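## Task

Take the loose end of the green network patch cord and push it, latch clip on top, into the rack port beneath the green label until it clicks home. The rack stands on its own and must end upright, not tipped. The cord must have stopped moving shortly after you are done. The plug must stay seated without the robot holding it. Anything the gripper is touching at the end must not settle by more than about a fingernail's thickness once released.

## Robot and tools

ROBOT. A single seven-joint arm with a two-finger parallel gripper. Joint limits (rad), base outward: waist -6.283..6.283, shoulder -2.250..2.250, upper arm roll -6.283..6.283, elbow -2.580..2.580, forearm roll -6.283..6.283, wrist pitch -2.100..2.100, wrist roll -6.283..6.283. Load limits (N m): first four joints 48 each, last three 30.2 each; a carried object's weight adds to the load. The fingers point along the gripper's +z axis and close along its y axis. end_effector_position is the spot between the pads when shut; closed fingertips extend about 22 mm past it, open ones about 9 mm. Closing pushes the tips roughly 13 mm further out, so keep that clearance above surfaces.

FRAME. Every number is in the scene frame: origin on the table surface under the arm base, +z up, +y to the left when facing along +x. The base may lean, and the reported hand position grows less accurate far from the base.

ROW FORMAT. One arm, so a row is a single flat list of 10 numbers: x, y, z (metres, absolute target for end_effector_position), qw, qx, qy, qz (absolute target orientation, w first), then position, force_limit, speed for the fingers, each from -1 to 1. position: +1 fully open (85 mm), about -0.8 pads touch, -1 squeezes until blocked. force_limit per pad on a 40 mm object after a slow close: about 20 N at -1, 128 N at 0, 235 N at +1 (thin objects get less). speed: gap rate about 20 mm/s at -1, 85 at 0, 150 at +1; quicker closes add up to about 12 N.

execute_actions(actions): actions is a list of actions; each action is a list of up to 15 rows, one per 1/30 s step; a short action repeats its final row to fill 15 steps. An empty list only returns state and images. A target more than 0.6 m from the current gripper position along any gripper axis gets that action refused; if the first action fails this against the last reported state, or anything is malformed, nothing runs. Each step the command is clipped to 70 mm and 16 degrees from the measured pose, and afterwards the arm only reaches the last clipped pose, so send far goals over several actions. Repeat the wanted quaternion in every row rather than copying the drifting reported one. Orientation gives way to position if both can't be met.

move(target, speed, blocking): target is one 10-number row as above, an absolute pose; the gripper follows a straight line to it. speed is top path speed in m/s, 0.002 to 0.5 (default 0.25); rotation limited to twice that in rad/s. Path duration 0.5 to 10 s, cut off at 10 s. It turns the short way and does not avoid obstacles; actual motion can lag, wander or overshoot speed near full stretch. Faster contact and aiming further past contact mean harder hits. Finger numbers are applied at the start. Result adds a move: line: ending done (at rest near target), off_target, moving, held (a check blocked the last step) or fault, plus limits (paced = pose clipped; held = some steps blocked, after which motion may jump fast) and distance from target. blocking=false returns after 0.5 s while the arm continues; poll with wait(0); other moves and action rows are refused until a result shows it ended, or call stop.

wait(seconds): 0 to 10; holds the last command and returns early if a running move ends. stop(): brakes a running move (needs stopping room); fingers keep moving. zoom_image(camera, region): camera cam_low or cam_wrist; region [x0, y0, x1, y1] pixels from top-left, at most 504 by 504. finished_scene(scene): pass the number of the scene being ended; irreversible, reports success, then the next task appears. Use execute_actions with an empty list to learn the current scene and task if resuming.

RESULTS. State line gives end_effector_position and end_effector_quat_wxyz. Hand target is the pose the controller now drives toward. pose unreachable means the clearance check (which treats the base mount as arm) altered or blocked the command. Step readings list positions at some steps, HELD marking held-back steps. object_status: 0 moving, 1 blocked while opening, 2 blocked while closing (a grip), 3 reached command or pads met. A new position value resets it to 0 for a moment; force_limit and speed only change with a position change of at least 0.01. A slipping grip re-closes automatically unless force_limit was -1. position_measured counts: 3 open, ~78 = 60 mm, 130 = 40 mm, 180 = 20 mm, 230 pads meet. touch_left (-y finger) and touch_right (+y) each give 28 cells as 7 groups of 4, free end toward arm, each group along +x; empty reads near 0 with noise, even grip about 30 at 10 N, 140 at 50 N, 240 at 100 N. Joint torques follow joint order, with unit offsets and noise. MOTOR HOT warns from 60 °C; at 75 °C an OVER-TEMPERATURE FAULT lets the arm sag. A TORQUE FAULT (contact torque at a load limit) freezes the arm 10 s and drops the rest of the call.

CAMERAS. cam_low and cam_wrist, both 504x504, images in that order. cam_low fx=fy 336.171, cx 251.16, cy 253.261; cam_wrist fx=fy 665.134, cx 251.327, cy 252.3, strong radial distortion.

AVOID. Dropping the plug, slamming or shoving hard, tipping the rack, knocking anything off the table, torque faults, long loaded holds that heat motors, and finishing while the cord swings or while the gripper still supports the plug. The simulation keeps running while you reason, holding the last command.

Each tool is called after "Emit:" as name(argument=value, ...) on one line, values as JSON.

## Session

Emit:
move(target=[0.45,0.0,0.5,0,0,1,0,1,0,0])

Scene clock: 2.97 s.
end_effector_position=(+0.4503, -0.0006, +0.4997) position_measured=3 object_status=3 touch_left=((-7 8 -6 -5) (-17 8 8 -3) (-3 12 2 -3) (-6 12 13 -8) (-19 7 -2 4) (-12 -4 -8 -3) (-3 -8 6 10)) touch_right=((-14 1 8 -4) (2 -7 1 1) (0 3 3 8) (-13 4 -13 4) (4 -4 17 -7) (1 -14 -3 -3) (4 0 14 -1)) end_effector_quat_wxyz=(-0.000, +0.001, +1.000, -0.000)
Joint positions: [-0.009  0.378 -0.117  1.623  0.186  1.152  1.26 ]
Joint velocities: [-0.005 -0.003 -0.01   0.     0.003  0.001 -0.002]
Joint torques (N m, as the joint torque sensors report them, + toward a larger angle): [ -1.82 -16.29  -1.12  -7.26  -0.33   0.21  -0.28]
Motor temperatures (°C, as the motors report them): [29 34 27 24 32 36 34]
Hand target: +0.450, -0.000, +0.500; -0.000, +0.000, +1.000, -0.000
Off the commanded pose: 0.001 m, 0 deg.
move: done

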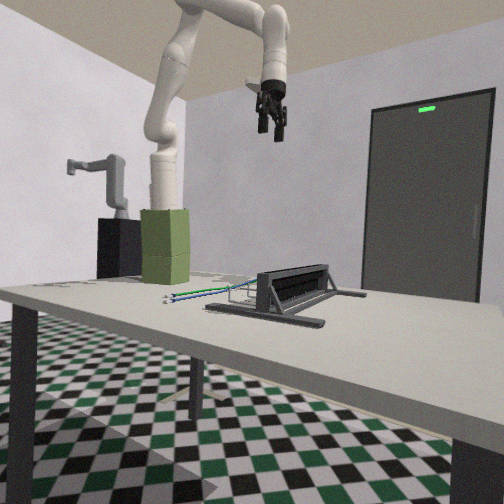

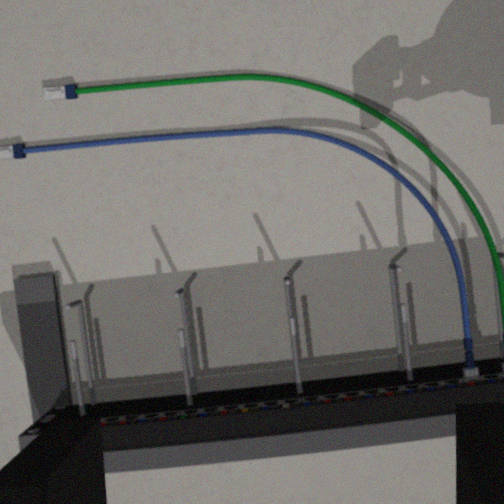

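Emit:
zoom_image(camera="cam_wrist", region=[90,360,500,440])

Emit:
move(target=[0.277,-0.19,0.06,0.118,0.726,-0.666,0.128,-0.2,-0.6,0])

Region (90, 360, 500, 440) of cam_wrist's 504x504 image, scaled by 1.229; it fills the top 98 rows of this view, and the rest is white.

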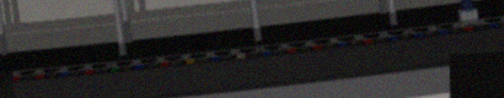

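Scene clock: 12.40 s.
end_effector_position=(+0.2757, -0.1895, +0.0597) position_measured=154 object_status=3 touch_left=((5 7 -1 6) (9 3 -7 -10) (3 -5 6 -12) (-10 7 9 -7) (-8 -8 -8 -13) (12 -1 -9 -6) (-4 -9 0 10)) touch_right=((-8 -7 -7 7) (16 7 3 1) (3 -18 7 -6) (-3 -1 -2 2) (11 14 -9 2) (9 -5 3 -8) (12 -16 0 -3)) end_effector_quat_wxyz=(+0.118, +0.725, -0.666, +0.127)
Joint positions: [-0.452  1.777  0.858  2.266  0.637 -0.789  2.14 ]
Joint velocities: [-0.001  0.003 -0.002  0.001 -0.002  0.002  0.003]
Joint torques (N m, as the joint torque sensors report them, + toward a larger angle): [ -1.73 -13.45   5.23   6.8   -0.54   0.95  -0.2 ]
Motor temperatures (°C, as the motors report them): [29 34 27 24 32 36 34]
Hand target: +0.276, -0.190, +0.060; +0.118, +0.725, -0.666, +0.127
Off the commanded pose: 0.001 m, 0 deg.
move: done

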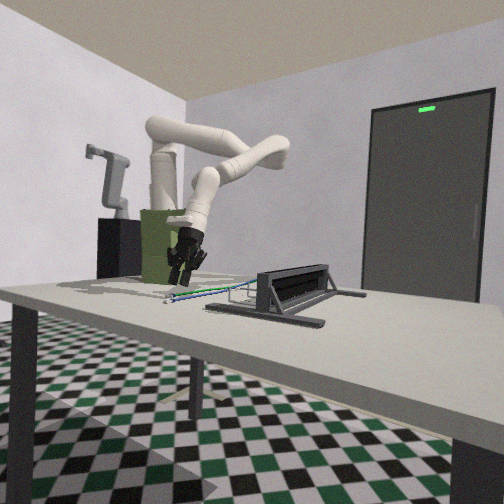

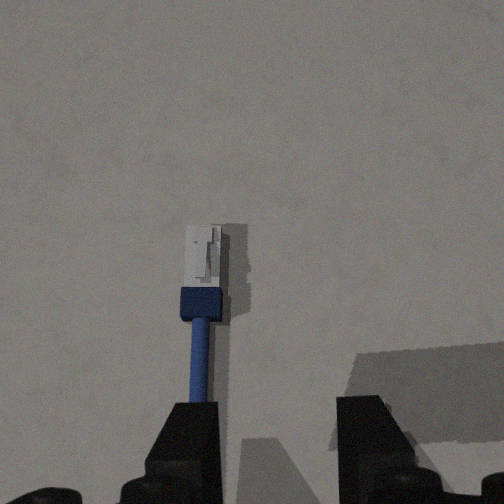

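Emit:
move(target=[0.243,-0.178,0.045,0.12,0.714,-0.678,0.126,-0.2,-0.6,0], speed=0.1)

Scene clock: 15.50 s.
end_effector_position=(+0.2431, -0.1779, +0.0451) position_measured=154 object_status=3 touch_left=((-3 -7 -3 10) (-10 6 1 2) (-4 9 -4 -2) (12 9 -10 -13) (-10 1 15 8) (24 -7 10 -16) (7 -10 13 -14)) touch_right=((3 -6 3 17) (16 8 16 2) (7 -2 10 -3) (-23 5 5 6) (-4 12 -8 8) (-8 -12 8 13) (-7 -10 -1 11)) end_effector_quat_wxyz=(+0.120, +0.714, -0.678, +0.126)
Joint positions: [-0.497  1.855  0.79   2.31   0.521 -0.845  2.133]
Joint velocities: [-0.002  0.004 -0.003  0.001 -0.003  0.003  0.005]
Joint torques (N m, as the joint torque sensors report them, + toward a larger angle): [ -1.43 -12.35   5.08   7.93  -0.57   1.24  -0.27]
Motor temperatures (°C, as the motors report them): [29 34 27 24 32 36 34]
Hand target: +0.243, -0.178, +0.045; +0.120, +0.714, -0.678, +0.126
Off the commanded pose: 0.000 m, 0 deg.
move: done

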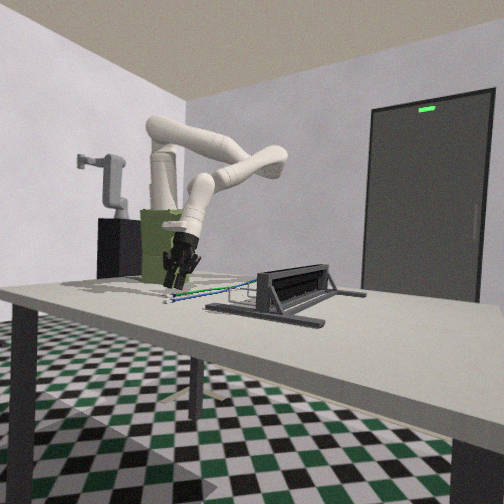

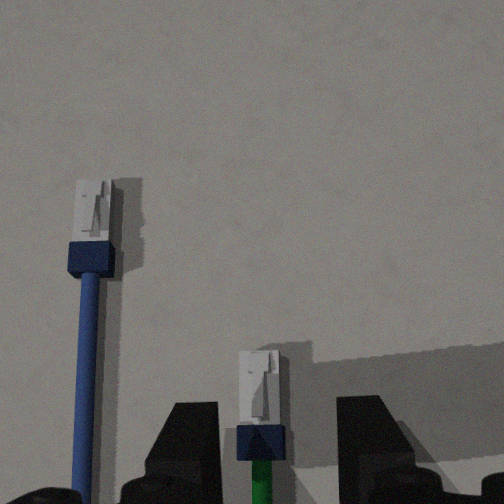

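Emit:
move(target=[0.248,-0.178,0.027,0.119,0.72,-0.672,0.127,-0.2,-0.6,0], speed=0.03)

Emit:
move(target=[0.248,-0.178,0.027,0.119,0.72,-0.672,0.127,-1,-0.6,-0.5])

Emit:
move(target=[0.29,-0.13,0.14,0.119,0.72,-0.672,0.127,-1,-0.6,-0.5], speed=0.12)

Emit:
move(target=[0.40,-0.03,0.2,-0.01,0.983,0.055,0.174,-1,-0.6,-0.5], speed=0.2)

Scene clock: 20.10 s.
end_effector_position=(+0.2481, -0.1779, +0.0270) position_measured=154 object_status=3 touch_left=((3 -4 1 15) (-5 8 -1 7) (1 7 -4 -2) (-14 1 9 -2) (-5 8 1 -4) (7 -1 -3 -13) (1 -4 -4 0)) touch_right=((1 -13 -3 4) (1 -6 12 -4) (-9 0 -16 5) (-1 12 6 5) (6 11 5 13) (-5 -5 3 1) (-4 -2 9 -3)) end_effector_quat_wxyz=(+0.119, +0.720, -0.672, +0.127)
Joint positions: [-0.502  1.889  0.775  2.262  0.504 -0.828  2.127]
Joint velocities: [ 0.     0.002  0.001 -0.    -0.     0.     0.001]
Joint torques (N m, as the joint torque sensors report them, + toward a larger angle): [ -1.36 -12.61   4.65   7.91  -0.68   1.32  -0.28]
Motor temperatures (°C, as the motors report them): [29 34 27 24 32 36 34]
Hand target: +0.248, -0.178, +0.027; +0.119, +0.720, -0.672, +0.127
Off the commanded pose: 0.000 m, 0 deg.
move: done

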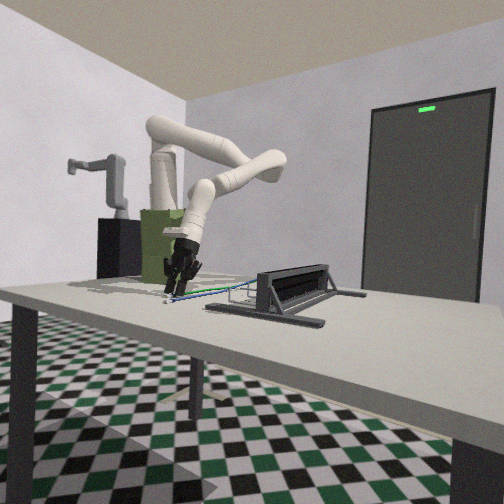

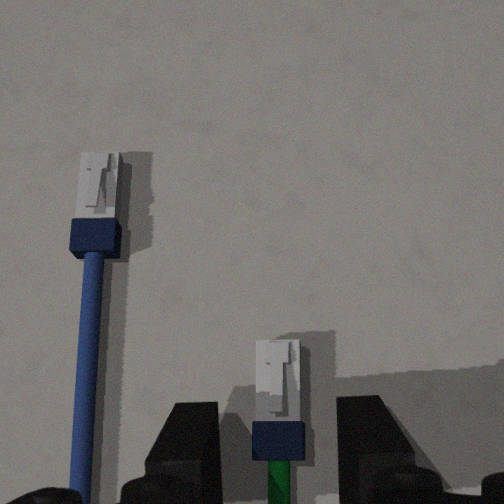

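Scene clock: 20.83 s.
end_effector_position=(+0.2476, -0.1783, +0.0273) position_measured=214 object_status=2 touch_left=((17 160 19 10) (-8 24 -1 14) (-9 -3 2 -19) (-4 5 -10 2) (-5 -12 5 1) (6 -3 1 13) (-5 -7 15 6)) touch_right=((30 236 224 44) (17 54 51 2) (-5 -8 2 6) (-6 -2 -11 4) (-6 -1 -11 16) (0 -9 -6 -7) (2 -4 4 -10)) end_effector_quat_wxyz=(+0.120, +0.720, -0.672, +0.127)
Joint positions: [-0.502  1.89   0.775  2.262  0.504 -0.827  2.127]
Joint velocities: [ 0.    -0.001 -0.     0.001 -0.001 -0.     0.001]
Joint torques (N m, as the joint torque sensors report them, + toward a larger angle): [ -1.35 -12.36   4.87   7.36  -0.5    0.99  -0.16]
Motor temperatures (°C, as the motors report them): [29 34 27 24 32 36 34]
Hand target: +0.248, -0.178, +0.027; +0.119, +0.720, -0.672, +0.127
Off the commanded pose: 0.001 m, 0 deg.
move: done

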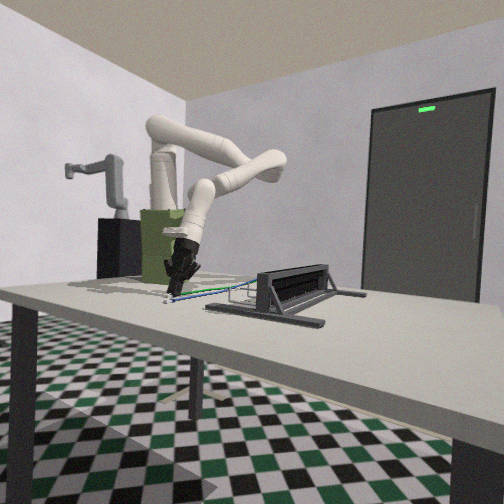

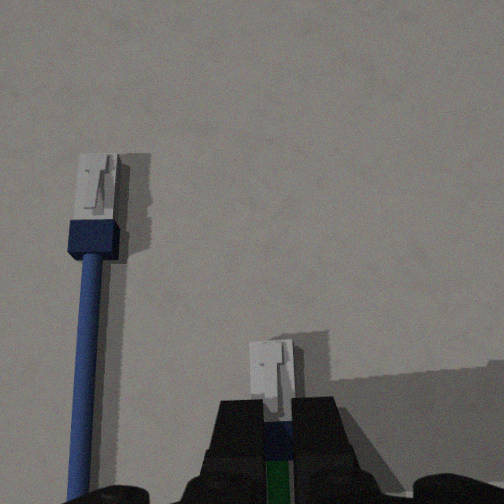

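Scene clock: 22.37 s.
end_effector_position=(+0.2903, -0.1303, +0.1399) position_measured=214 object_status=2 touch_left=((12 112 24 -2) (1 26 -1 18) (-3 -5 9 -3) (0 -10 7 -8) (-9 1 1 -6) (2 7 -9 3) (6 -1 3 13)) touch_right=((41 227 194 40) (21 43 52 11) (7 6 1 10) (1 -2 -6 -10) (-2 11 8 4) (2 -11 -12 6) (0 0 0 -9)) end_effector_quat_wxyz=(+0.119, +0.720, -0.672, +0.127)
Joint positions: [-0.596  1.47   0.836  2.366  0.81  -0.559  2.02 ]
Joint velocities: [-0.001 -0.005  0.001 -0.     0.002 -0.001 -0.003]
Joint torques (N m, as the joint torque sensors report them, + toward a larger angle): [ -1.77 -13.45   4.59   5.1   -0.28   1.06  -0.15]
Motor temperatures (°C, as the motors report them): [29 34 27 24 32 36 34]
Hand target: +0.290, -0.130, +0.140; +0.119, +0.720, -0.672, +0.127
Off the commanded pose: 0.000 m, 0 deg.
move: done

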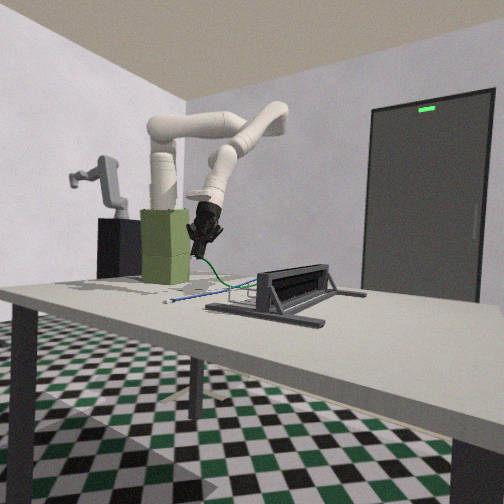

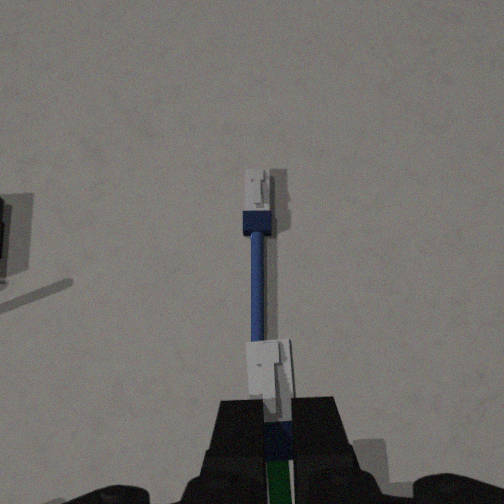

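Scene clock: 26.70 s.
end_effector_position=(+0.4001, -0.0303, +0.1997) position_measured=214 object_status=2 touch_left=((8 93 29 8) (-9 23 1 -10) (-12 3 1 -2) (0 9 2 11) (-7 0 -9 -8) (3 -4 9 -10) (4 11 -5 16)) touch_right=((26 220 204 41) (8 41 47 3) (1 1 -1 6) (-3 4 -16 1) (-19 7 1 8) (4 9 9 -3) (16 -4 11 -19)) end_effector_quat_wxyz=(-0.010, +0.983, +0.055, +0.174)
Joint positions: [-0.701  1.628  1.297  2.403  0.943 -1.379  3.38 ]
Joint velocities: [ 0.003  0.    -0.001 -0.    -0.001  0.    -0.001]
Joint torques (N m, as the joint torque sensors report them, + toward a larger angle): [ -1.87 -14.67   6.32   2.88  -1.08  -0.2   -0.17]
Motor temperatures (°C, as the motors report them): [29 34 27 24 32 36 34]
Hand target: +0.400, -0.030, +0.200; -0.010, +0.983, +0.055, +0.174
Off the commanded pose: 0.000 m, 0 deg.
move: done

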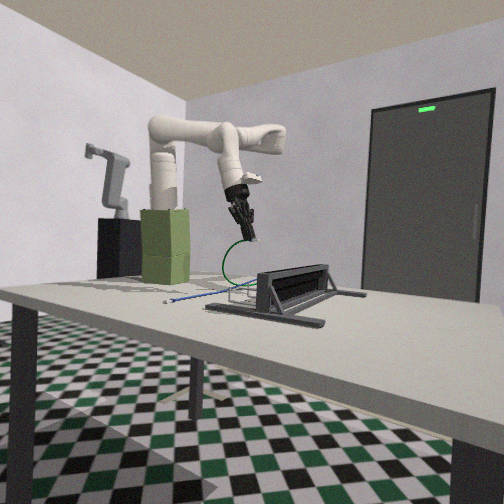

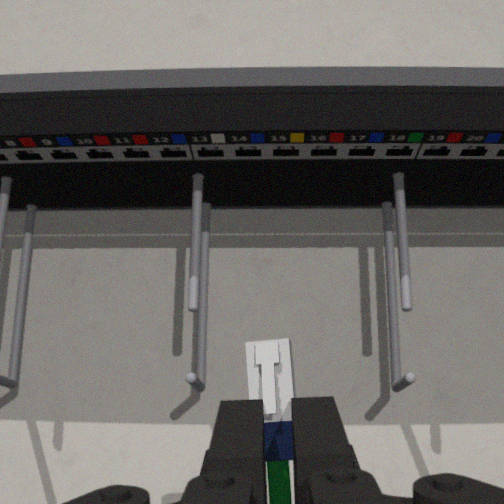

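Emit:
move(target=[0.26,-0.16,0.09,0.119,0.72,-0.672,0.127,-1,-0.6,-0.5], speed=0.2)

Emit:
move(target=[0.248,-0.176,0.028,0.119,0.72,-0.672,0.127,-1,-0.6,-0.5], speed=0.05)

Emit:
move(target=[0.248,-0.176,0.028,0.119,0.72,-0.672,0.127,-0.3,-0.6,-0.5])

Emit:
move(target=[0.249,-0.178,0.023,0.119,0.72,-0.672,0.127,-0.3,-0.6,-0.5], speed=0.01)

Scene clock: 33.27 s.
end_effector_position=(+0.2597, -0.1593, +0.0902) position_measured=214 object_status=2 touch_left=((26 115 11 0) (-7 23 13 18) (-2 -4 5 1) (10 -1 -2 4) (-2 11 -6 -15) (1 -7 -1 1) (1 -1 2 -3)) touch_right=((27 216 209 48) (30 48 41 4) (6 -6 9 -2) (-2 -13 -8 0) (4 5 9 -3) (12 -8 2 6) (14 9 14 -20)) end_effector_quat_wxyz=(+0.119, +0.720, -0.672, +0.127)
Joint positions: [-0.499  1.659  0.775  2.371  0.553 -0.726  2.226]
Joint velocities: [ 0.006 -0.001 -0.    -0.003  0.002 -0.002 -0.004]
Joint torques (N m, as the joint torque sensors report them, + toward a larger angle): [ -1.71 -13.1    4.82   6.58  -0.73   1.14  -0.21]
Motor temperatures (°C, as the motors report them): [29 34 27 24 32 36 34]
Hand target: +0.260, -0.159, +0.090; +0.119, +0.720, -0.672, +0.127
Off the commanded pose: 0.001 m, 0 deg.
move: done

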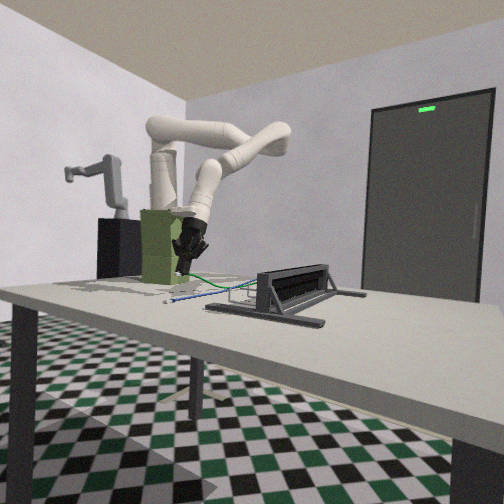

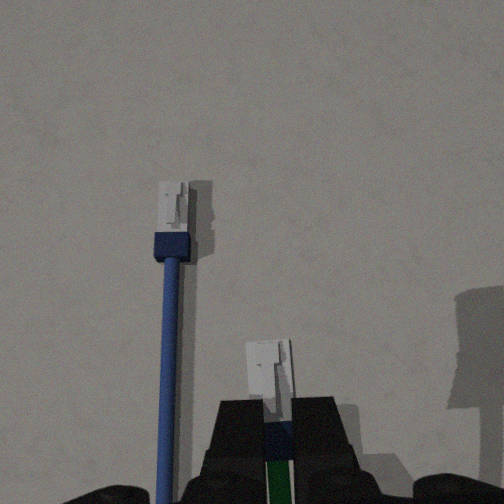

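Scene clock: 34.83 s.
end_effector_position=(+0.2481, -0.1758, +0.0281) position_measured=214 object_status=2 touch_left=((15 131 20 -2) (-13 33 3 14) (-12 -6 14 -11) (-9 1 0 7) (-1 1 -4 6) (9 1 -2 -2) (0 -10 1 -14)) touch_right=((27 223 220 36) (9 53 51 14) (16 10 7 -3) (-3 0 -9 2) (-10 -8 4 17) (-5 -9 9 6) (3 -9 12 -14)) end_effector_quat_wxyz=(+0.119, +0.720, -0.672, +0.127)
Joint positions: [-0.463  1.839  0.728  2.264  0.446 -0.782  2.225]
Joint velocities: [ 0.001  0.005 -0.001  0.001 -0.001  0.001  0.002]
Joint torques (N m, as the joint torque sensors report them, + toward a larger angle): [ -1.46 -12.77   4.67   7.52  -0.48   0.91  -0.09]
Motor temperatures (°C, as the motors report them): [29 34 27 24 32 36 34]
Hand target: +0.248, -0.176, +0.028; +0.119, +0.720, -0.672, +0.127
Off the commanded pose: 0.000 m, 0 deg.
move: done

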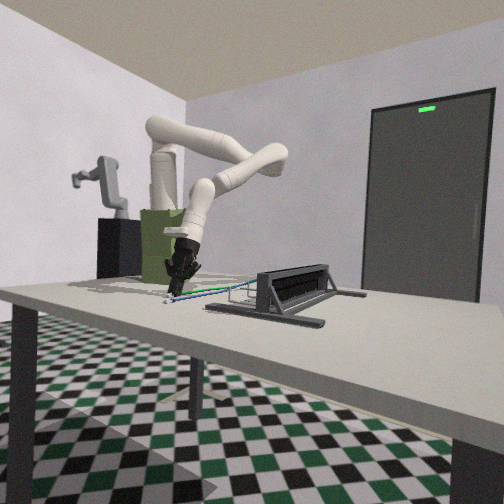

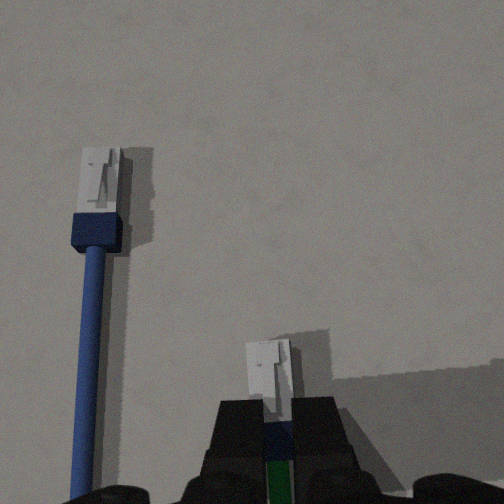

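Scene clock: 35.53 s.
end_effector_position=(+0.2480, -0.1760, +0.0280) position_measured=167 object_status=0 touch_left=((3 13 -10 12) (-11 5 5 -2) (-8 14 1 -1) (5 1 -8 1) (4 1 13 1) (-1 -2 -5 2) (8 -17 -3 2)) touch_right=((4 11 -1 20) (10 -1 -7 5) (6 -3 1 2) (-13 -3 -9 2) (-6 3 4 0) (5 -9 4 9) (4 -9 9 -16)) end_effector_quat_wxyz=(+0.119, +0.720, -0.672, +0.127)
Joint positions: [-0.463  1.839  0.729  2.264  0.446 -0.781  2.225]
Joint velocities: [-0.    -0.001 -0.     0.001 -0.001 -0.    -0.001]
Joint torques (N m, as the joint torque sensors report them, + toward a larger angle): [ -1.36 -12.56   4.73   7.86  -0.52   1.07  -0.11]
Motor temperatures (°C, as the motors report them): [29 34 27 24 32 36 34]
Hand target: +0.248, -0.176, +0.028; +0.119, +0.720, -0.672, +0.127
Off the commanded pose: 0.000 m, 0 deg.
move: done

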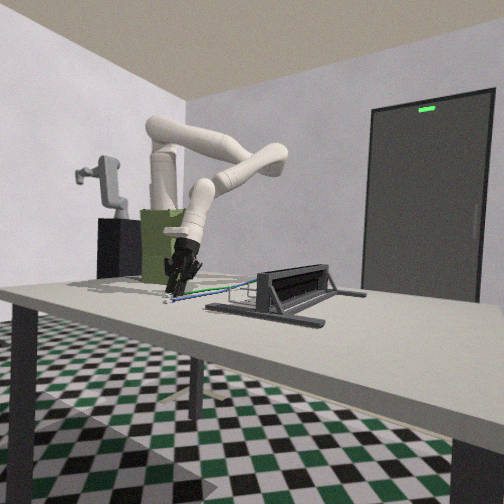

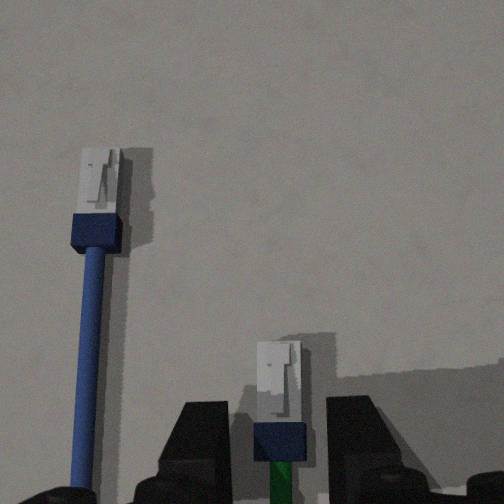

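Scene clock: 36.30 s.
end_effector_position=(+0.2488, -0.1784, +0.0248) position_measured=167 object_status=3 touch_left=((7 11 9 -1) (-9 16 -9 4) (-6 6 3 -10) (3 1 -8 3) (-15 15 -5 0) (-5 -6 3 -14) (-8 -10 -3 -7)) touch_right=((-11 -13 -3 -4) (5 15 19 11) (10 -2 8 7) (-14 -5 -17 2) (5 -11 9 -2) (1 -1 -8 13) (10 -11 13 11)) end_effector_quat_wxyz=(+0.120, +0.719, -0.672, +0.128)
Joint positions: [-0.458  1.846  0.729  2.253  0.445 -0.777  2.224]
Joint velocities: [ 0.     0.001 -0.001  0.001  0.002 -0.001 -0.   ]
Joint torques (N m, as the joint torque sensors report them, + toward a larger angle): [ -0.29 -10.52   3.57   4.59  -0.57   0.72  -0.13]
Motor temperatures (°C, as the motors report them): [29 34 27 24 32 36 34]
Hand target: +0.249, -0.178, +0.023; +0.119, +0.720, -0.672, +0.127
Off the commanded pose: 0.002 m, 0 deg.
move: done

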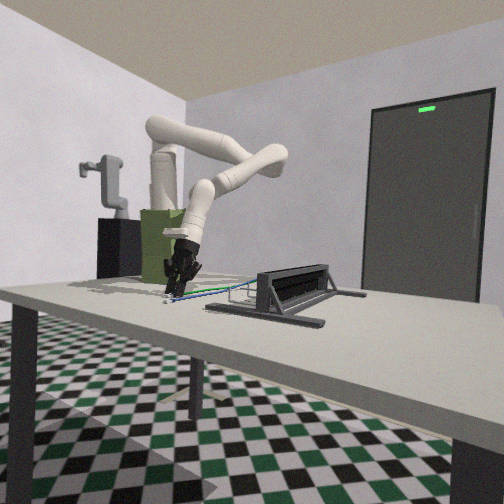

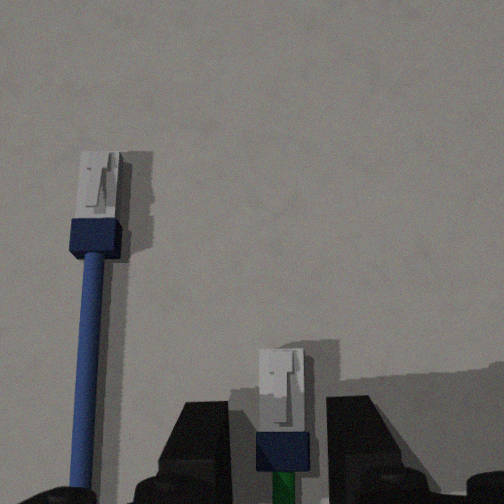

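Emit:
move(target=[0.2478,-0.178,0.025,0.119,0.72,-0.672,0.127,-1,-0.6,-0.7], speed=0.01)

Emit:
move(target=[0.29,-0.14,0.12,0.119,0.72,-0.672,0.127,-1,-0.6,-0.7], speed=0.12)

Emit:
move(target=[0.475,-0.082,0.101,-0.01,0.983,0.055,0.174,-1,-0.6,-0.7], speed=0.2)

Scene clock: 41.93 s.
end_effector_position=(+0.2478, -0.1786, +0.0255) position_measured=205 object_status=2 touch_left=((110 644 443 60) (13 222 71 16) (-12 1 -6 -7) (1 2 6 3) (-13 13 10 -2) (-16 -6 -7 -7) (0 -3 5 7)) touch_right=((82 442 396 82) (15 117 105 4) (24 -7 3 -1) (-23 -7 -16 -7) (11 11 -3 4) (3 -14 -4 0) (-3 -15 5 -4)) end_effector_quat_wxyz=(+0.119, +0.720, -0.672, +0.128)
Joint positions: [-0.457  1.847  0.73   2.257  0.443 -0.783  2.227]
Joint velocities: [ 0.    -0.001  0.001 -0.001 -0.     0.     0.001]
Joint torques (N m, as the joint torque sensors report them, + toward a larger angle): [ -1.23 -12.28   3.87   7.08  -0.33   0.92  -0.31]
Motor temperatures (°C, as the motors report them): [29 34 27 24 32 36 34]
Hand target: +0.248, -0.178, +0.025; +0.119, +0.720, -0.672, +0.127
Off the commanded pose: 0.001 m, 0 deg.
move: done

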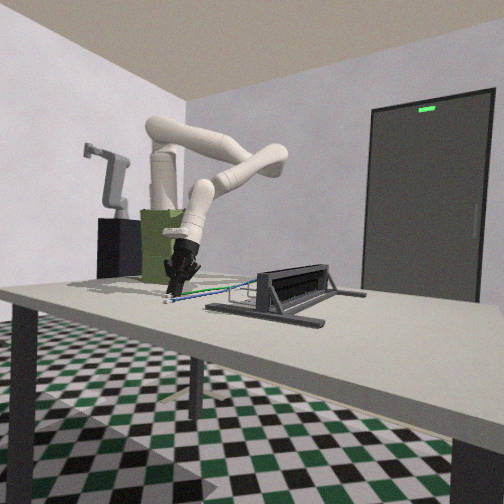

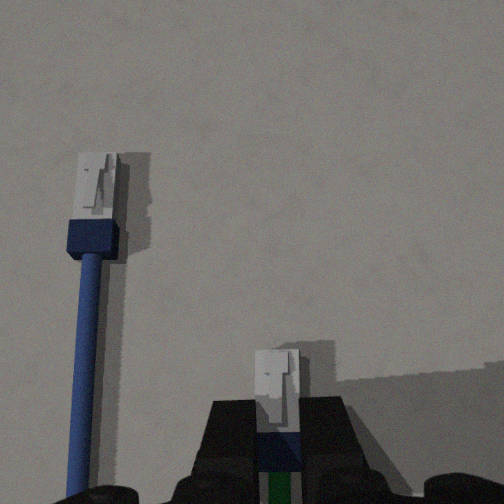

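Scene clock: 43.20 s.
end_effector_position=(+0.2898, -0.1405, +0.1197) position_measured=205 object_status=2 touch_left=((114 638 419 57) (12 199 76 11) (-1 -12 10 -5) (-7 11 9 -12) (-2 -2 -6 -5) (-5 1 -7 -1) (6 -6 8 -4)) touch_right=((82 435 410 90) (18 123 91 13) (0 -3 3 12) (-7 4 -17 14) (-11 -12 1 11) (-10 -7 2 2) (8 -4 3 -8)) end_effector_quat_wxyz=(+0.120, +0.720, -0.671, +0.127)
Joint positions: [-0.526  1.489  0.77   2.338  0.675 -0.54   2.159]
Joint velocities: [-0.003 -0.013  0.003 -0.002  0.003 -0.004 -0.004]
Joint torques (N m, as the joint torque sensors report them, + toward a larger angle): [ -1.59 -13.87   5.17   5.49  -0.18   1.11  -0.17]
Motor temperatures (°C, as the motors report them): [29 34 27 24 32 36 34]
Hand target: +0.290, -0.140, +0.120; +0.119, +0.720, -0.672, +0.127
Off the commanded pose: 0.001 m, 0 deg.
move: done

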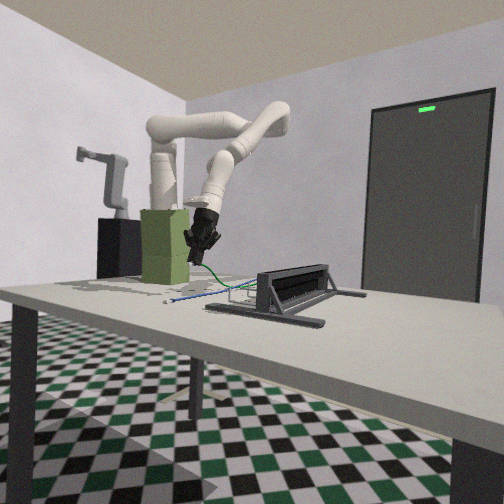

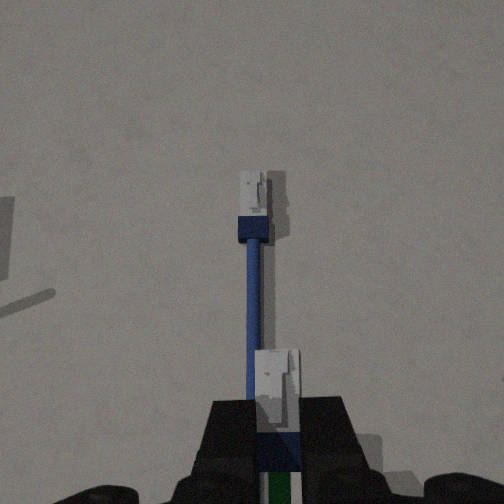

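Scene clock: 47.53 s.
end_effector_position=(+0.4749, -0.0824, +0.1007) position_measured=205 object_status=2 touch_left=((121 632 443 48) (7 210 80 10) (0 -9 -2 -9) (-3 9 -7 8) (-6 4 -3 -7) (5 3 -22 -2) (4 -16 7 2)) touch_right=((97 439 398 88) (16 109 93 13) (18 -11 -7 4) (-12 -2 -10 -5) (-11 -5 -1 8) (-9 -21 11 1) (-7 10 4 -4)) end_effector_quat_wxyz=(-0.010, +0.983, +0.055, +0.174)
Joint positions: [-0.515  1.811  1.226  2.053  0.81  -1.299  3.29 ]
Joint velocities: [ 0.004  0.002 -0.002 -0.001  0.001 -0.001 -0.   ]
Joint torques (N m, as the joint torque sensors report them, + toward a larger angle): [ -2.64 -16.35   7.27   4.18  -1.13  -0.05  -0.15]
Motor temperatures (°C, as the motors report them): [29 34 27 24 32 36 34]
Hand target: +0.475, -0.083, +0.101; -0.010, +0.983, +0.055, +0.174
Off the commanded pose: 0.000 m, 0 deg.
move: done

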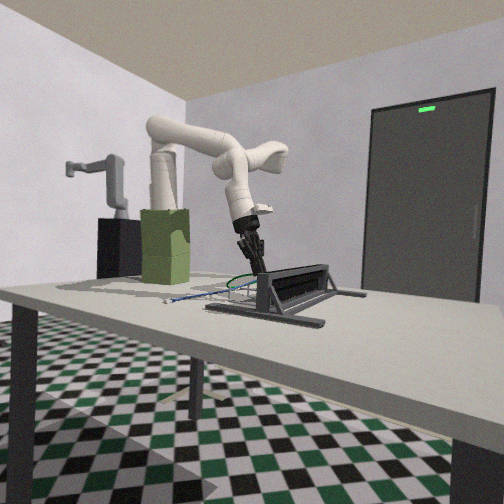

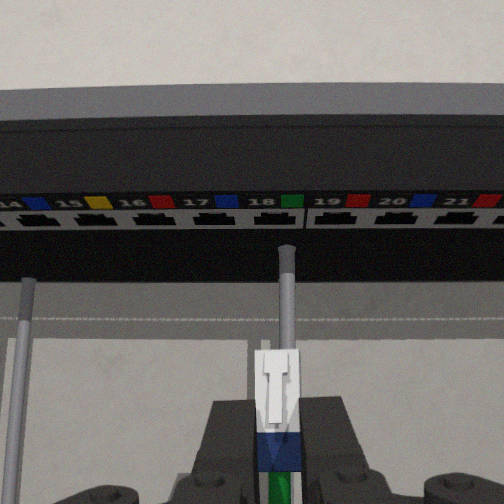

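Emit:
move(target=[0.508,-0.0787,0.1005,-0.01,0.983,0.055,0.174,-1,-0.6,-0.7], speed=0.03)

Emit:
zoom_image(camera="cam_wrist", region=[180,270,380,420])

Scene clock: 50.17 s.
end_effector_position=(+0.5080, -0.0787, +0.1004) position_measured=205 object_status=2 touch_left=((118 625 434 66) (26 202 79 9) (-10 12 13 -12) (-13 20 -2 -12) (0 1 -13 -5) (-1 -5 -3 -11) (2 -3 3 11)) touch_right=((85 447 398 92) (25 118 100 17) (10 7 -2 18) (-7 4 -4 6) (8 0 9 7) (3 -14 3 5) (-11 -3 -7 -15)) end_effector_quat_wxyz=(-0.010, +0.983, +0.055, +0.174)
Joint positions: [-0.507  1.792  1.248  1.952  0.861 -1.24   3.207]
Joint velocities: [ 0.001  0.002 -0.001 -0.001 -0.001 -0.001 -0.001]
Joint torques (N m, as the joint torque sensors report them, + toward a larger angle): [ -2.14 -17.51   7.8    3.55  -1.13   0.04  -0.2 ]
Motor temperatures (°C, as the motors report them): [29 34 27 24 32 36 34]
Hand target: +0.508, -0.079, +0.100; -0.010, +0.983, +0.055, +0.174
Off the commanded pose: 0.000 m, 0 deg.
move: done

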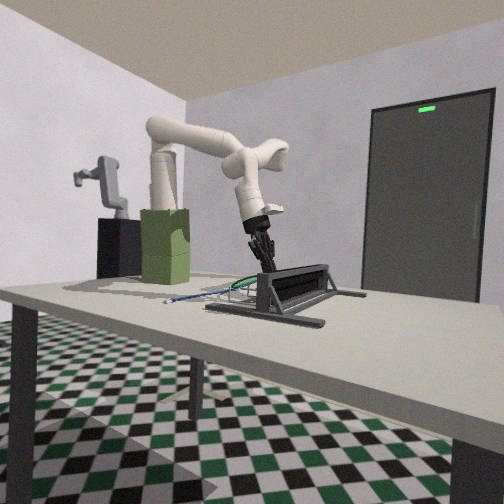

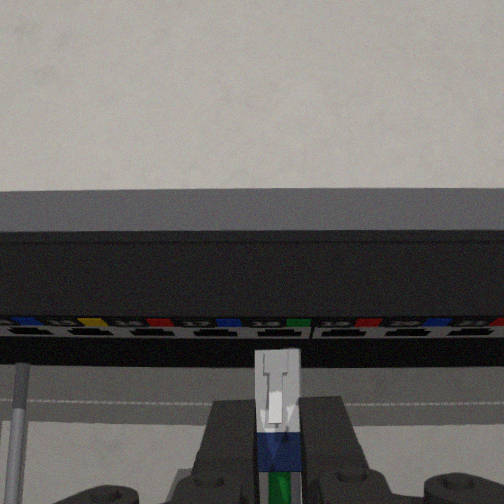

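Region (180, 270, 380, 420) of cam_wrist's 504x504 image, scaled by 2.520; it fills the top 378 rows of this view, and the rest is white.

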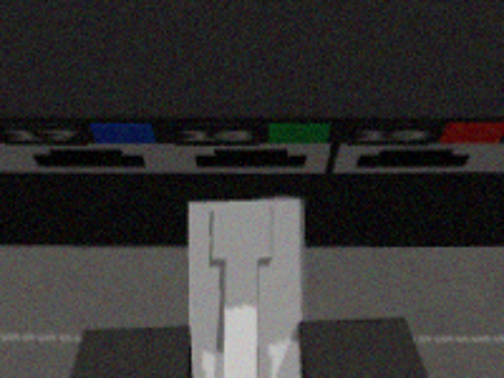

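Emit:
move(target=[0.516,-0.0787,0.1005,-0.009,0.983,0.05,0.174,-1,-0.6,-0.7], speed=0.005)

Emit:
zoom_image(camera="cam_wrist", region=[180,270,380,420])

Scene clock: 54.97 s.
end_effector_position=(+0.5137, -0.0790, +0.0994) position_measured=205 object_status=2 touch_left=((128 630 444 52) (9 202 89 14) (1 -17 1 -8) (1 8 3 1) (5 -6 2 -10) (10 -9 1 -1) (1 1 6 -7)) touch_right=((89 447 398 83) (29 123 109 11) (12 -5 4 2) (-16 -6 -1 14) (-10 5 -8 7) (9 -9 6 0) (-4 5 6 -4)) end_effector_quat_wxyz=(-0.009, +0.984, +0.050, +0.172)
Joint positions: [-0.505  1.788  1.25   1.93   0.877 -1.222  3.178]
Joint velocities: [-0.    -0.     0.001  0.    -0.     0.001  0.   ]
Joint torques (N m, as the joint torque sensors report them, + toward a larger angle): [ -2.27 -18.66   9.01   1.61  -2.33   0.65  -0.14]
Motor temperatures (°C, as the motors report them): [29 34 27 24 32 36 34]
Hand target: +0.516, -0.079, +0.100; -0.009, +0.983, +0.050, +0.174
Off the commanded pose: 0.003 m, 0 deg.
move: done

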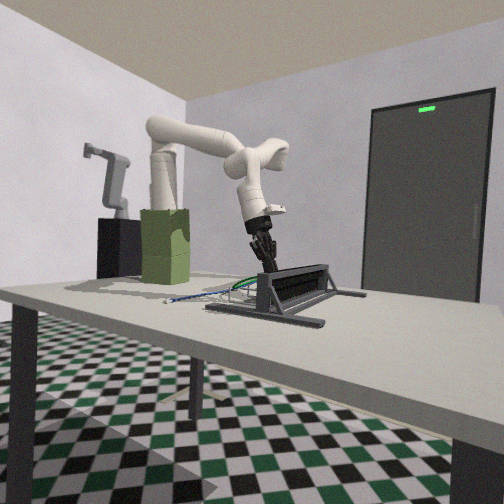

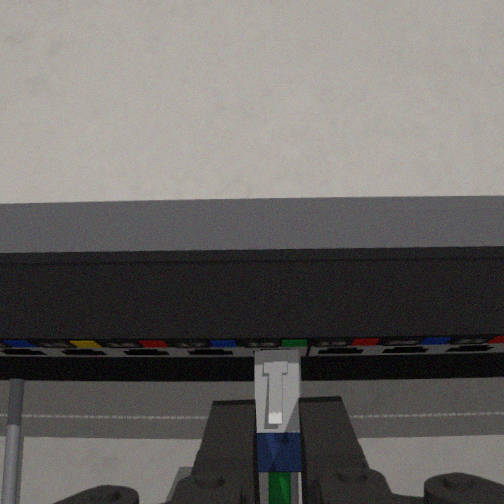

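Region (180, 270, 380, 420) of cam_wrist's 504x504 image, scaled by 2.520; it fills the top 378 rows of this view, and the rest is white.

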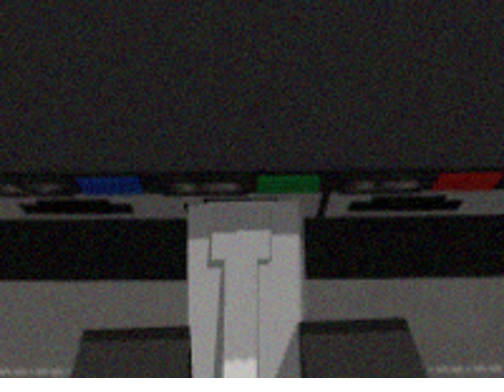

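Slightly right and a bit high.

Emit:
execute_actions(actions=[[[0.5125,-0.0785,0.099,-0.009,0.983,0.05,0.174,-1,-0.6,-0.7]],[[0.5145,-0.0782,0.099,-0.009,0.983,0.05,0.174,-1,-0.6,-0.7]],[[0.516,-0.078,0.0988,-0.009,0.983,0.05,0.174,-1,-0.6,-0.7]],[[0.516,-0.078,0.098,-0.009,0.983,0.05,0.174,-1,-0.6,-0.7]]])

Emit:
zoom_image(camera="cam_wrist", region=[180,270,380,420])

Scene clock: 58.83 s.
end_effector_position=(+0.5138, -0.0787, +0.0975) position_measured=205 object_status=2 touch_left=((115 607 487 63) (10 180 91 12) (1 4 10 0) (7 0 -1 -8) (3 7 -9 -14) (10 2 -6 -2) (-11 -2 2 -9)) touch_right=((74 455 417 85) (20 120 128 14) (6 -6 4 6) (-13 -11 -20 4) (-6 -5 8 2) (13 2 1 -4) (13 2 12 -2)) end_effector_quat_wxyz=(-0.009, +0.984, +0.049, +0.172)
Joint positions: [-0.506  1.792  1.247  1.928  0.872 -1.219  3.177]
Joint velocities: [-0.    -0.    -0.001 -0.001 -0.001 -0.001 -0.001]
Joint torques (N m, as the joint torque sensors report them, + toward a larger angle): [ -2.19 -18.22   8.26   0.93  -2.34   0.57  -0.19]
Motor temperatures (°C, as the motors report them): [29 34 27 24 32 36 34]
Hand target: +0.516, -0.078, +0.098; -0.009, +0.983, +0.050, +0.174
Off the commanded pose: 0.002 m, 0 deg.
Step readings (end_effector_position; steps 1 to 15: 1st action; 16 to 30: 2nd action; 31 to 45: 3rd action; 46 to 60: 4th action):
0: (+0.5137, -0.0790, +0.0994)
1: (+0.5133, -0.0791, +0.0992)
2: (+0.5125, -0.0790, +0.0989)
4: (+0.5120, -0.0787, +0.0986)
8: (+0.5125, -0.0786, +0.0990)
15: (+0.5125, -0.0785, +0.0990)
16: (+0.5127, -0.0785, +0.0990)
17: (+0.5137, -0.0784, +0.0989)
19: (+0.5137, -0.0784, +0.0987)
23: (+0.5137, -0.0784, +0.0987)
30: (+0.5137, -0.0784, +0.0987)
31: (+0.5139, -0.0784, +0.0987)
32: (+0.5139, -0.0786, +0.0983)
34: (+0.5138, -0.0786, +0.0981)
38: (+0.5139, -0.0786, +0.0981)
45: (+0.5139, -0.0786, +0.0981)
46: (+0.5138, -0.0787, +0.0979)
47: (+0.5138, -0.0786, +0.0975)
49: (+0.5138, -0.0787, +0.0975)
53: (+0.5138, -0.0787, +0.0975)
60: end_effector_position above

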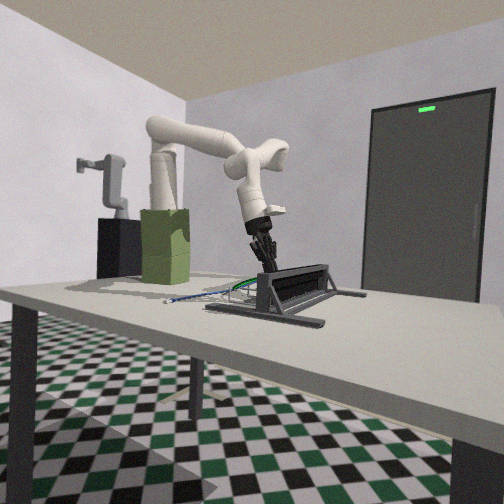

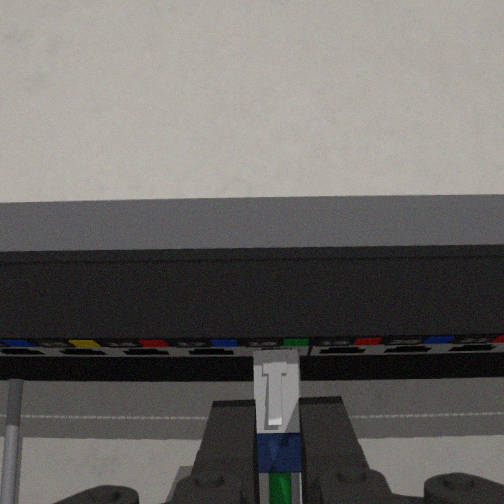

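Region (180, 270, 380, 420) of cam_wrist's 504x504 image, scaled by 2.520; it fills the top 378 rows of this view, and the rest is white.

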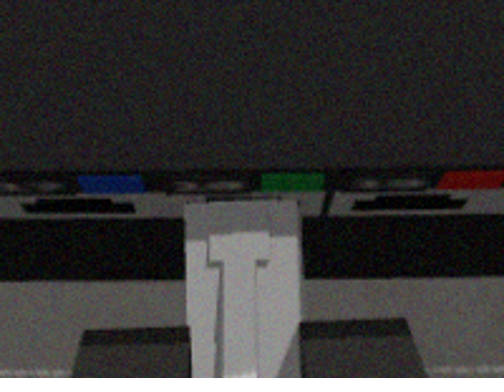

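Emit:
execute_actions(actions=[[[0.512,-0.0788,0.0965,-0.009,0.983,0.05,0.174,-1,-0.6,-0.7]],[[0.5155,-0.0785,0.0965,-0.009,0.983,0.05,0.174,-1,-0.6,-0.7]],[[0.512,-0.0788,0.0965,-0.009,0.983,0.05,0.174,-1,-0.6,-0.7],[0.512,-0.0788,0.0965,-0.009,0.983,0.05,0.174,-1,-0.6,-0.7],[0.512,-0.0788,0.0965,-0.009,0.983,0.05,0.174,-1,-0.6,-0.7],[0.512,-0.0788,0.1,-0.009,0.983,0.05,0.174,-1,-0.6,-0.7]],[[0.5155,-0.0785,0.1,-0.009,0.983,0.05,0.174,-1,-0.6,-0.7]],[[0.512,-0.0788,0.095,-0.009,0.983,0.05,0.174,-1,-0.6,-0.7]],[[0.5155,-0.0785,0.095,-0.009,0.983,0.05,0.174,-1,-0.6,-0.7]]])

Emit:
zoom_image(camera="cam_wrist", region=[230,320,330,395])

Scene clock: 64.00 s.
end_effector_position=(+0.5134, -0.0791, +0.0940) position_measured=205 object_status=2 touch_left=((109 631 460 68) (19 200 84 12) (-14 -5 6 -9) (-2 15 3 -1) (-8 11 -1 4) (11 5 -4 -2) (-12 6 3 -9)) touch_right=((93 446 417 94) (23 109 109 25) (-5 -10 14 -7) (-11 9 -5 0) (-8 7 6 6) (-6 5 5 11) (21 -15 25 0)) end_effector_quat_wxyz=(-0.009, +0.984, +0.050, +0.172)
Joint positions: [-0.504  1.798  1.243  1.924  0.865 -1.217  3.179]
Joint velocities: [-0.     0.002  0.     0.001 -0.001  0.     0.   ]
Joint torques (N m, as the joint torque sensors report them, + toward a larger angle): [ -2.46 -18.58   8.58   1.83  -2.15   0.34  -0.21]
Motor temperatures (°C, as the motors report them): [29 34 27 24 32 36 34]
Hand target: +0.515, -0.079, +0.095; -0.009, +0.983, +0.050, +0.174
Off the commanded pose: 0.002 m, 0 deg.
Step readings (end_effector_position; steps 1 to 15: 1st action; 16 to 30: 2nd action; 31 to 45: 3rd action; 46 to 60: 4th action; 61 to 75: 5th action; 76 to 90: 6th action):
0: (+0.5138, -0.0787, +0.0975)
1: (+0.5134, -0.0788, +0.0973)
2: (+0.5125, -0.0791, +0.0970)
4: (+0.5115, -0.0790, +0.0963)
8: (+0.5120, -0.0788, +0.0965)
15: (+0.5120, -0.0788, +0.0965)
16: (+0.5123, -0.0788, +0.0965)
17: (+0.5135, -0.0788, +0.0964)
19: (+0.5133, -0.0790, +0.0956)
23: (+0.5133, -0.0791, +0.0955)
30: (+0.5133, -0.0791, +0.0955)
31: (+0.5131, -0.0790, +0.0955)
32: (+0.5125, -0.0790, +0.0958)
34: (+0.5116, -0.0789, +0.0967)
38: (+0.5119, -0.0791, +0.0998)
45: (+0.5120, -0.0788, +0.0999)
46: (+0.5122, -0.0789, +0.1000)
47: (+0.5135, -0.0789, +0.0999)
49: (+0.5136, -0.0789, +0.0992)
53: (+0.5136, -0.0790, +0.0991)
60: (+0.5136, -0.0790, +0.0991)
61: (+0.5132, -0.0791, +0.0986)
62: (+0.5124, -0.0795, +0.0967)
64: (+0.5113, -0.0789, +0.0947)
68: (+0.5121, -0.0788, +0.0951)
75: (+0.5120, -0.0788, +0.0950)
76: (+0.5123, -0.0788, +0.0950)
77: (+0.5135, -0.0788, +0.0949)
79: (+0.5133, -0.0791, +0.0941)
83: (+0.5134, -0.0791, +0.0940)
90: end_effector_position above

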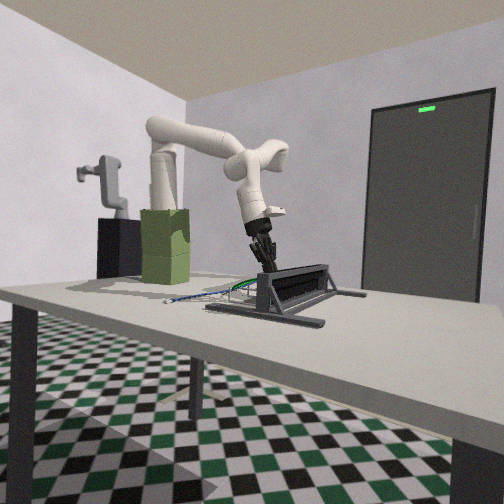

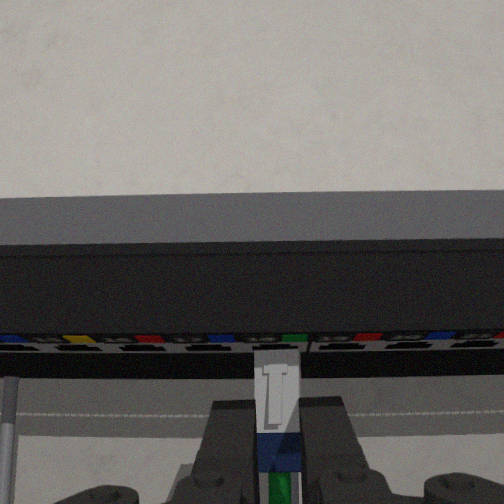

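Region (230, 320, 330, 395) of cam_wrist's 504x504 image, scaled by 5.040; it fills the top 378 rows of this view, and the rest is white.

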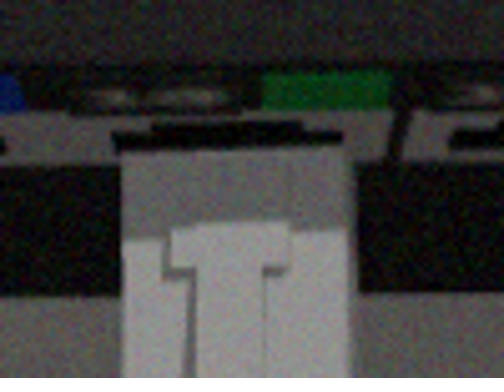

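Emit:
execute_actions(actions=[[[0.512,-0.0802,0.0987,-0.043,0.983,0.044,0.176,-1,-0.6,-0.7]],[[0.5145,-0.0798,0.0989,-0.043,0.983,0.044,0.176,-1,-0.6,-0.7]],[[0.516,-0.0794,0.0993,-0.043,0.983,0.044,0.176,-1,-0.6,-0.7]]])

Emit:
zoom_image(camera="cam_wrist", region=[230,320,330,395])

Scene clock: 70.27 s.
end_effector_position=(+0.5145, -0.0797, +0.0985) position_measured=205 object_status=2 touch_left=((135 630 461 64) (21 202 100 8) (7 -12 -8 -2) (5 -9 -10 11) (-10 5 3 -3) (7 4 1 0) (3 -3 4 -1)) touch_right=((78 454 416 93) (20 100 110 1) (16 -14 -10 4) (-4 -10 -14 -10) (-10 10 3 18) (-12 5 -9 -2) (5 -10 -4 -3)) end_effector_quat_wxyz=(-0.043, +0.983, +0.044, +0.174)
Joint positions: [-0.446  1.774  1.24   1.915  0.878 -1.285  3.206]
Joint velocities: [ 0.    -0.001 -0.001  0.     0.     0.001  0.   ]
Joint torques (N m, as the joint torque sensors report them, + toward a larger angle): [ -2.58 -18.82   8.19   2.33  -1.88   0.08  -0.28]
Motor temperatures (°C, as the motors report them): [29 34 27 24 32 36 34]
Hand target: +0.516, -0.079, +0.099; -0.043, +0.982, +0.044, +0.176
Off the commanded pose: 0.002 m, 0 deg.
Step readings (end_effector_position; steps 1 to 15: 1st action; 16 to 30: 2nd action; 31 to 45: 3rd action):
0: (+0.5134, -0.0791, +0.0940)
1: (+0.5134, -0.0793, +0.0941)
2: (+0.5133, -0.0798, +0.0946)
4: (+0.5131, -0.0815, +0.0972)
8: (+0.5114, -0.0793, +0.0981)
15: (+0.5120, -0.0800, +0.0986)
16: (+0.5123, -0.0800, +0.0987)
17: (+0.5134, -0.0799, +0.0987)
19: (+0.5139, -0.0799, +0.0986)
23: (+0.5140, -0.0799, +0.0985)
30: (+0.5140, -0.0799, +0.0985)
31: (+0.5143, -0.0797, +0.0986)
32: (+0.5145, -0.0797, +0.0986)
34: (+0.5145, -0.0798, +0.0985)
38: (+0.5145, -0.0797, +0.0985)
45: end_effector_position above

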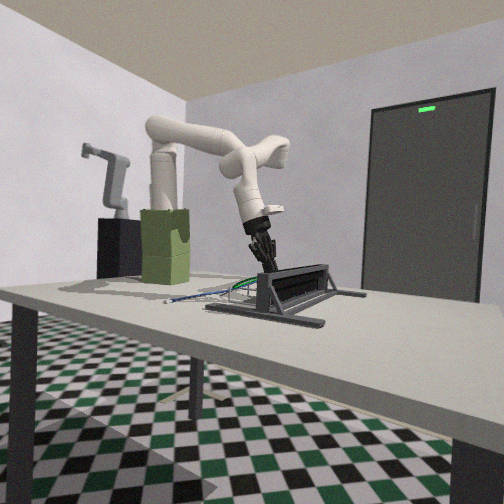

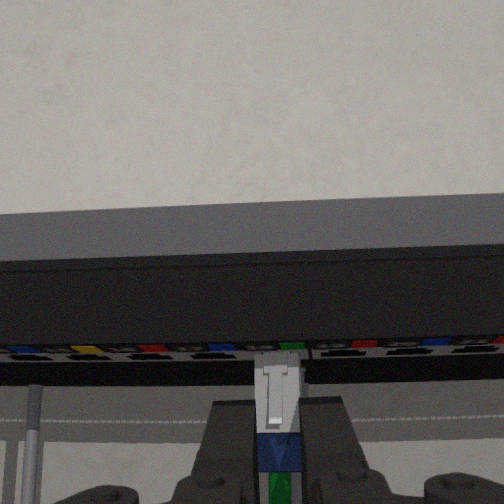

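Region (230, 320, 330, 395) of cam_wrist's 504x504 image, scaled by 5.040; it fills the top 378 rows of this view, and the rest is white.

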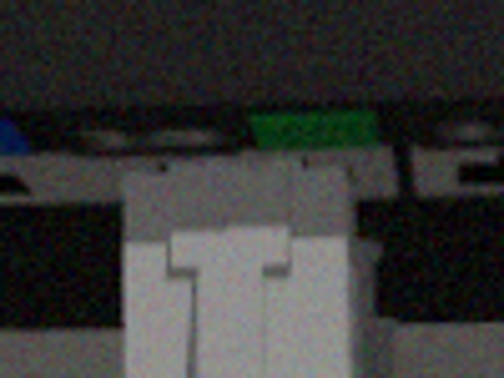

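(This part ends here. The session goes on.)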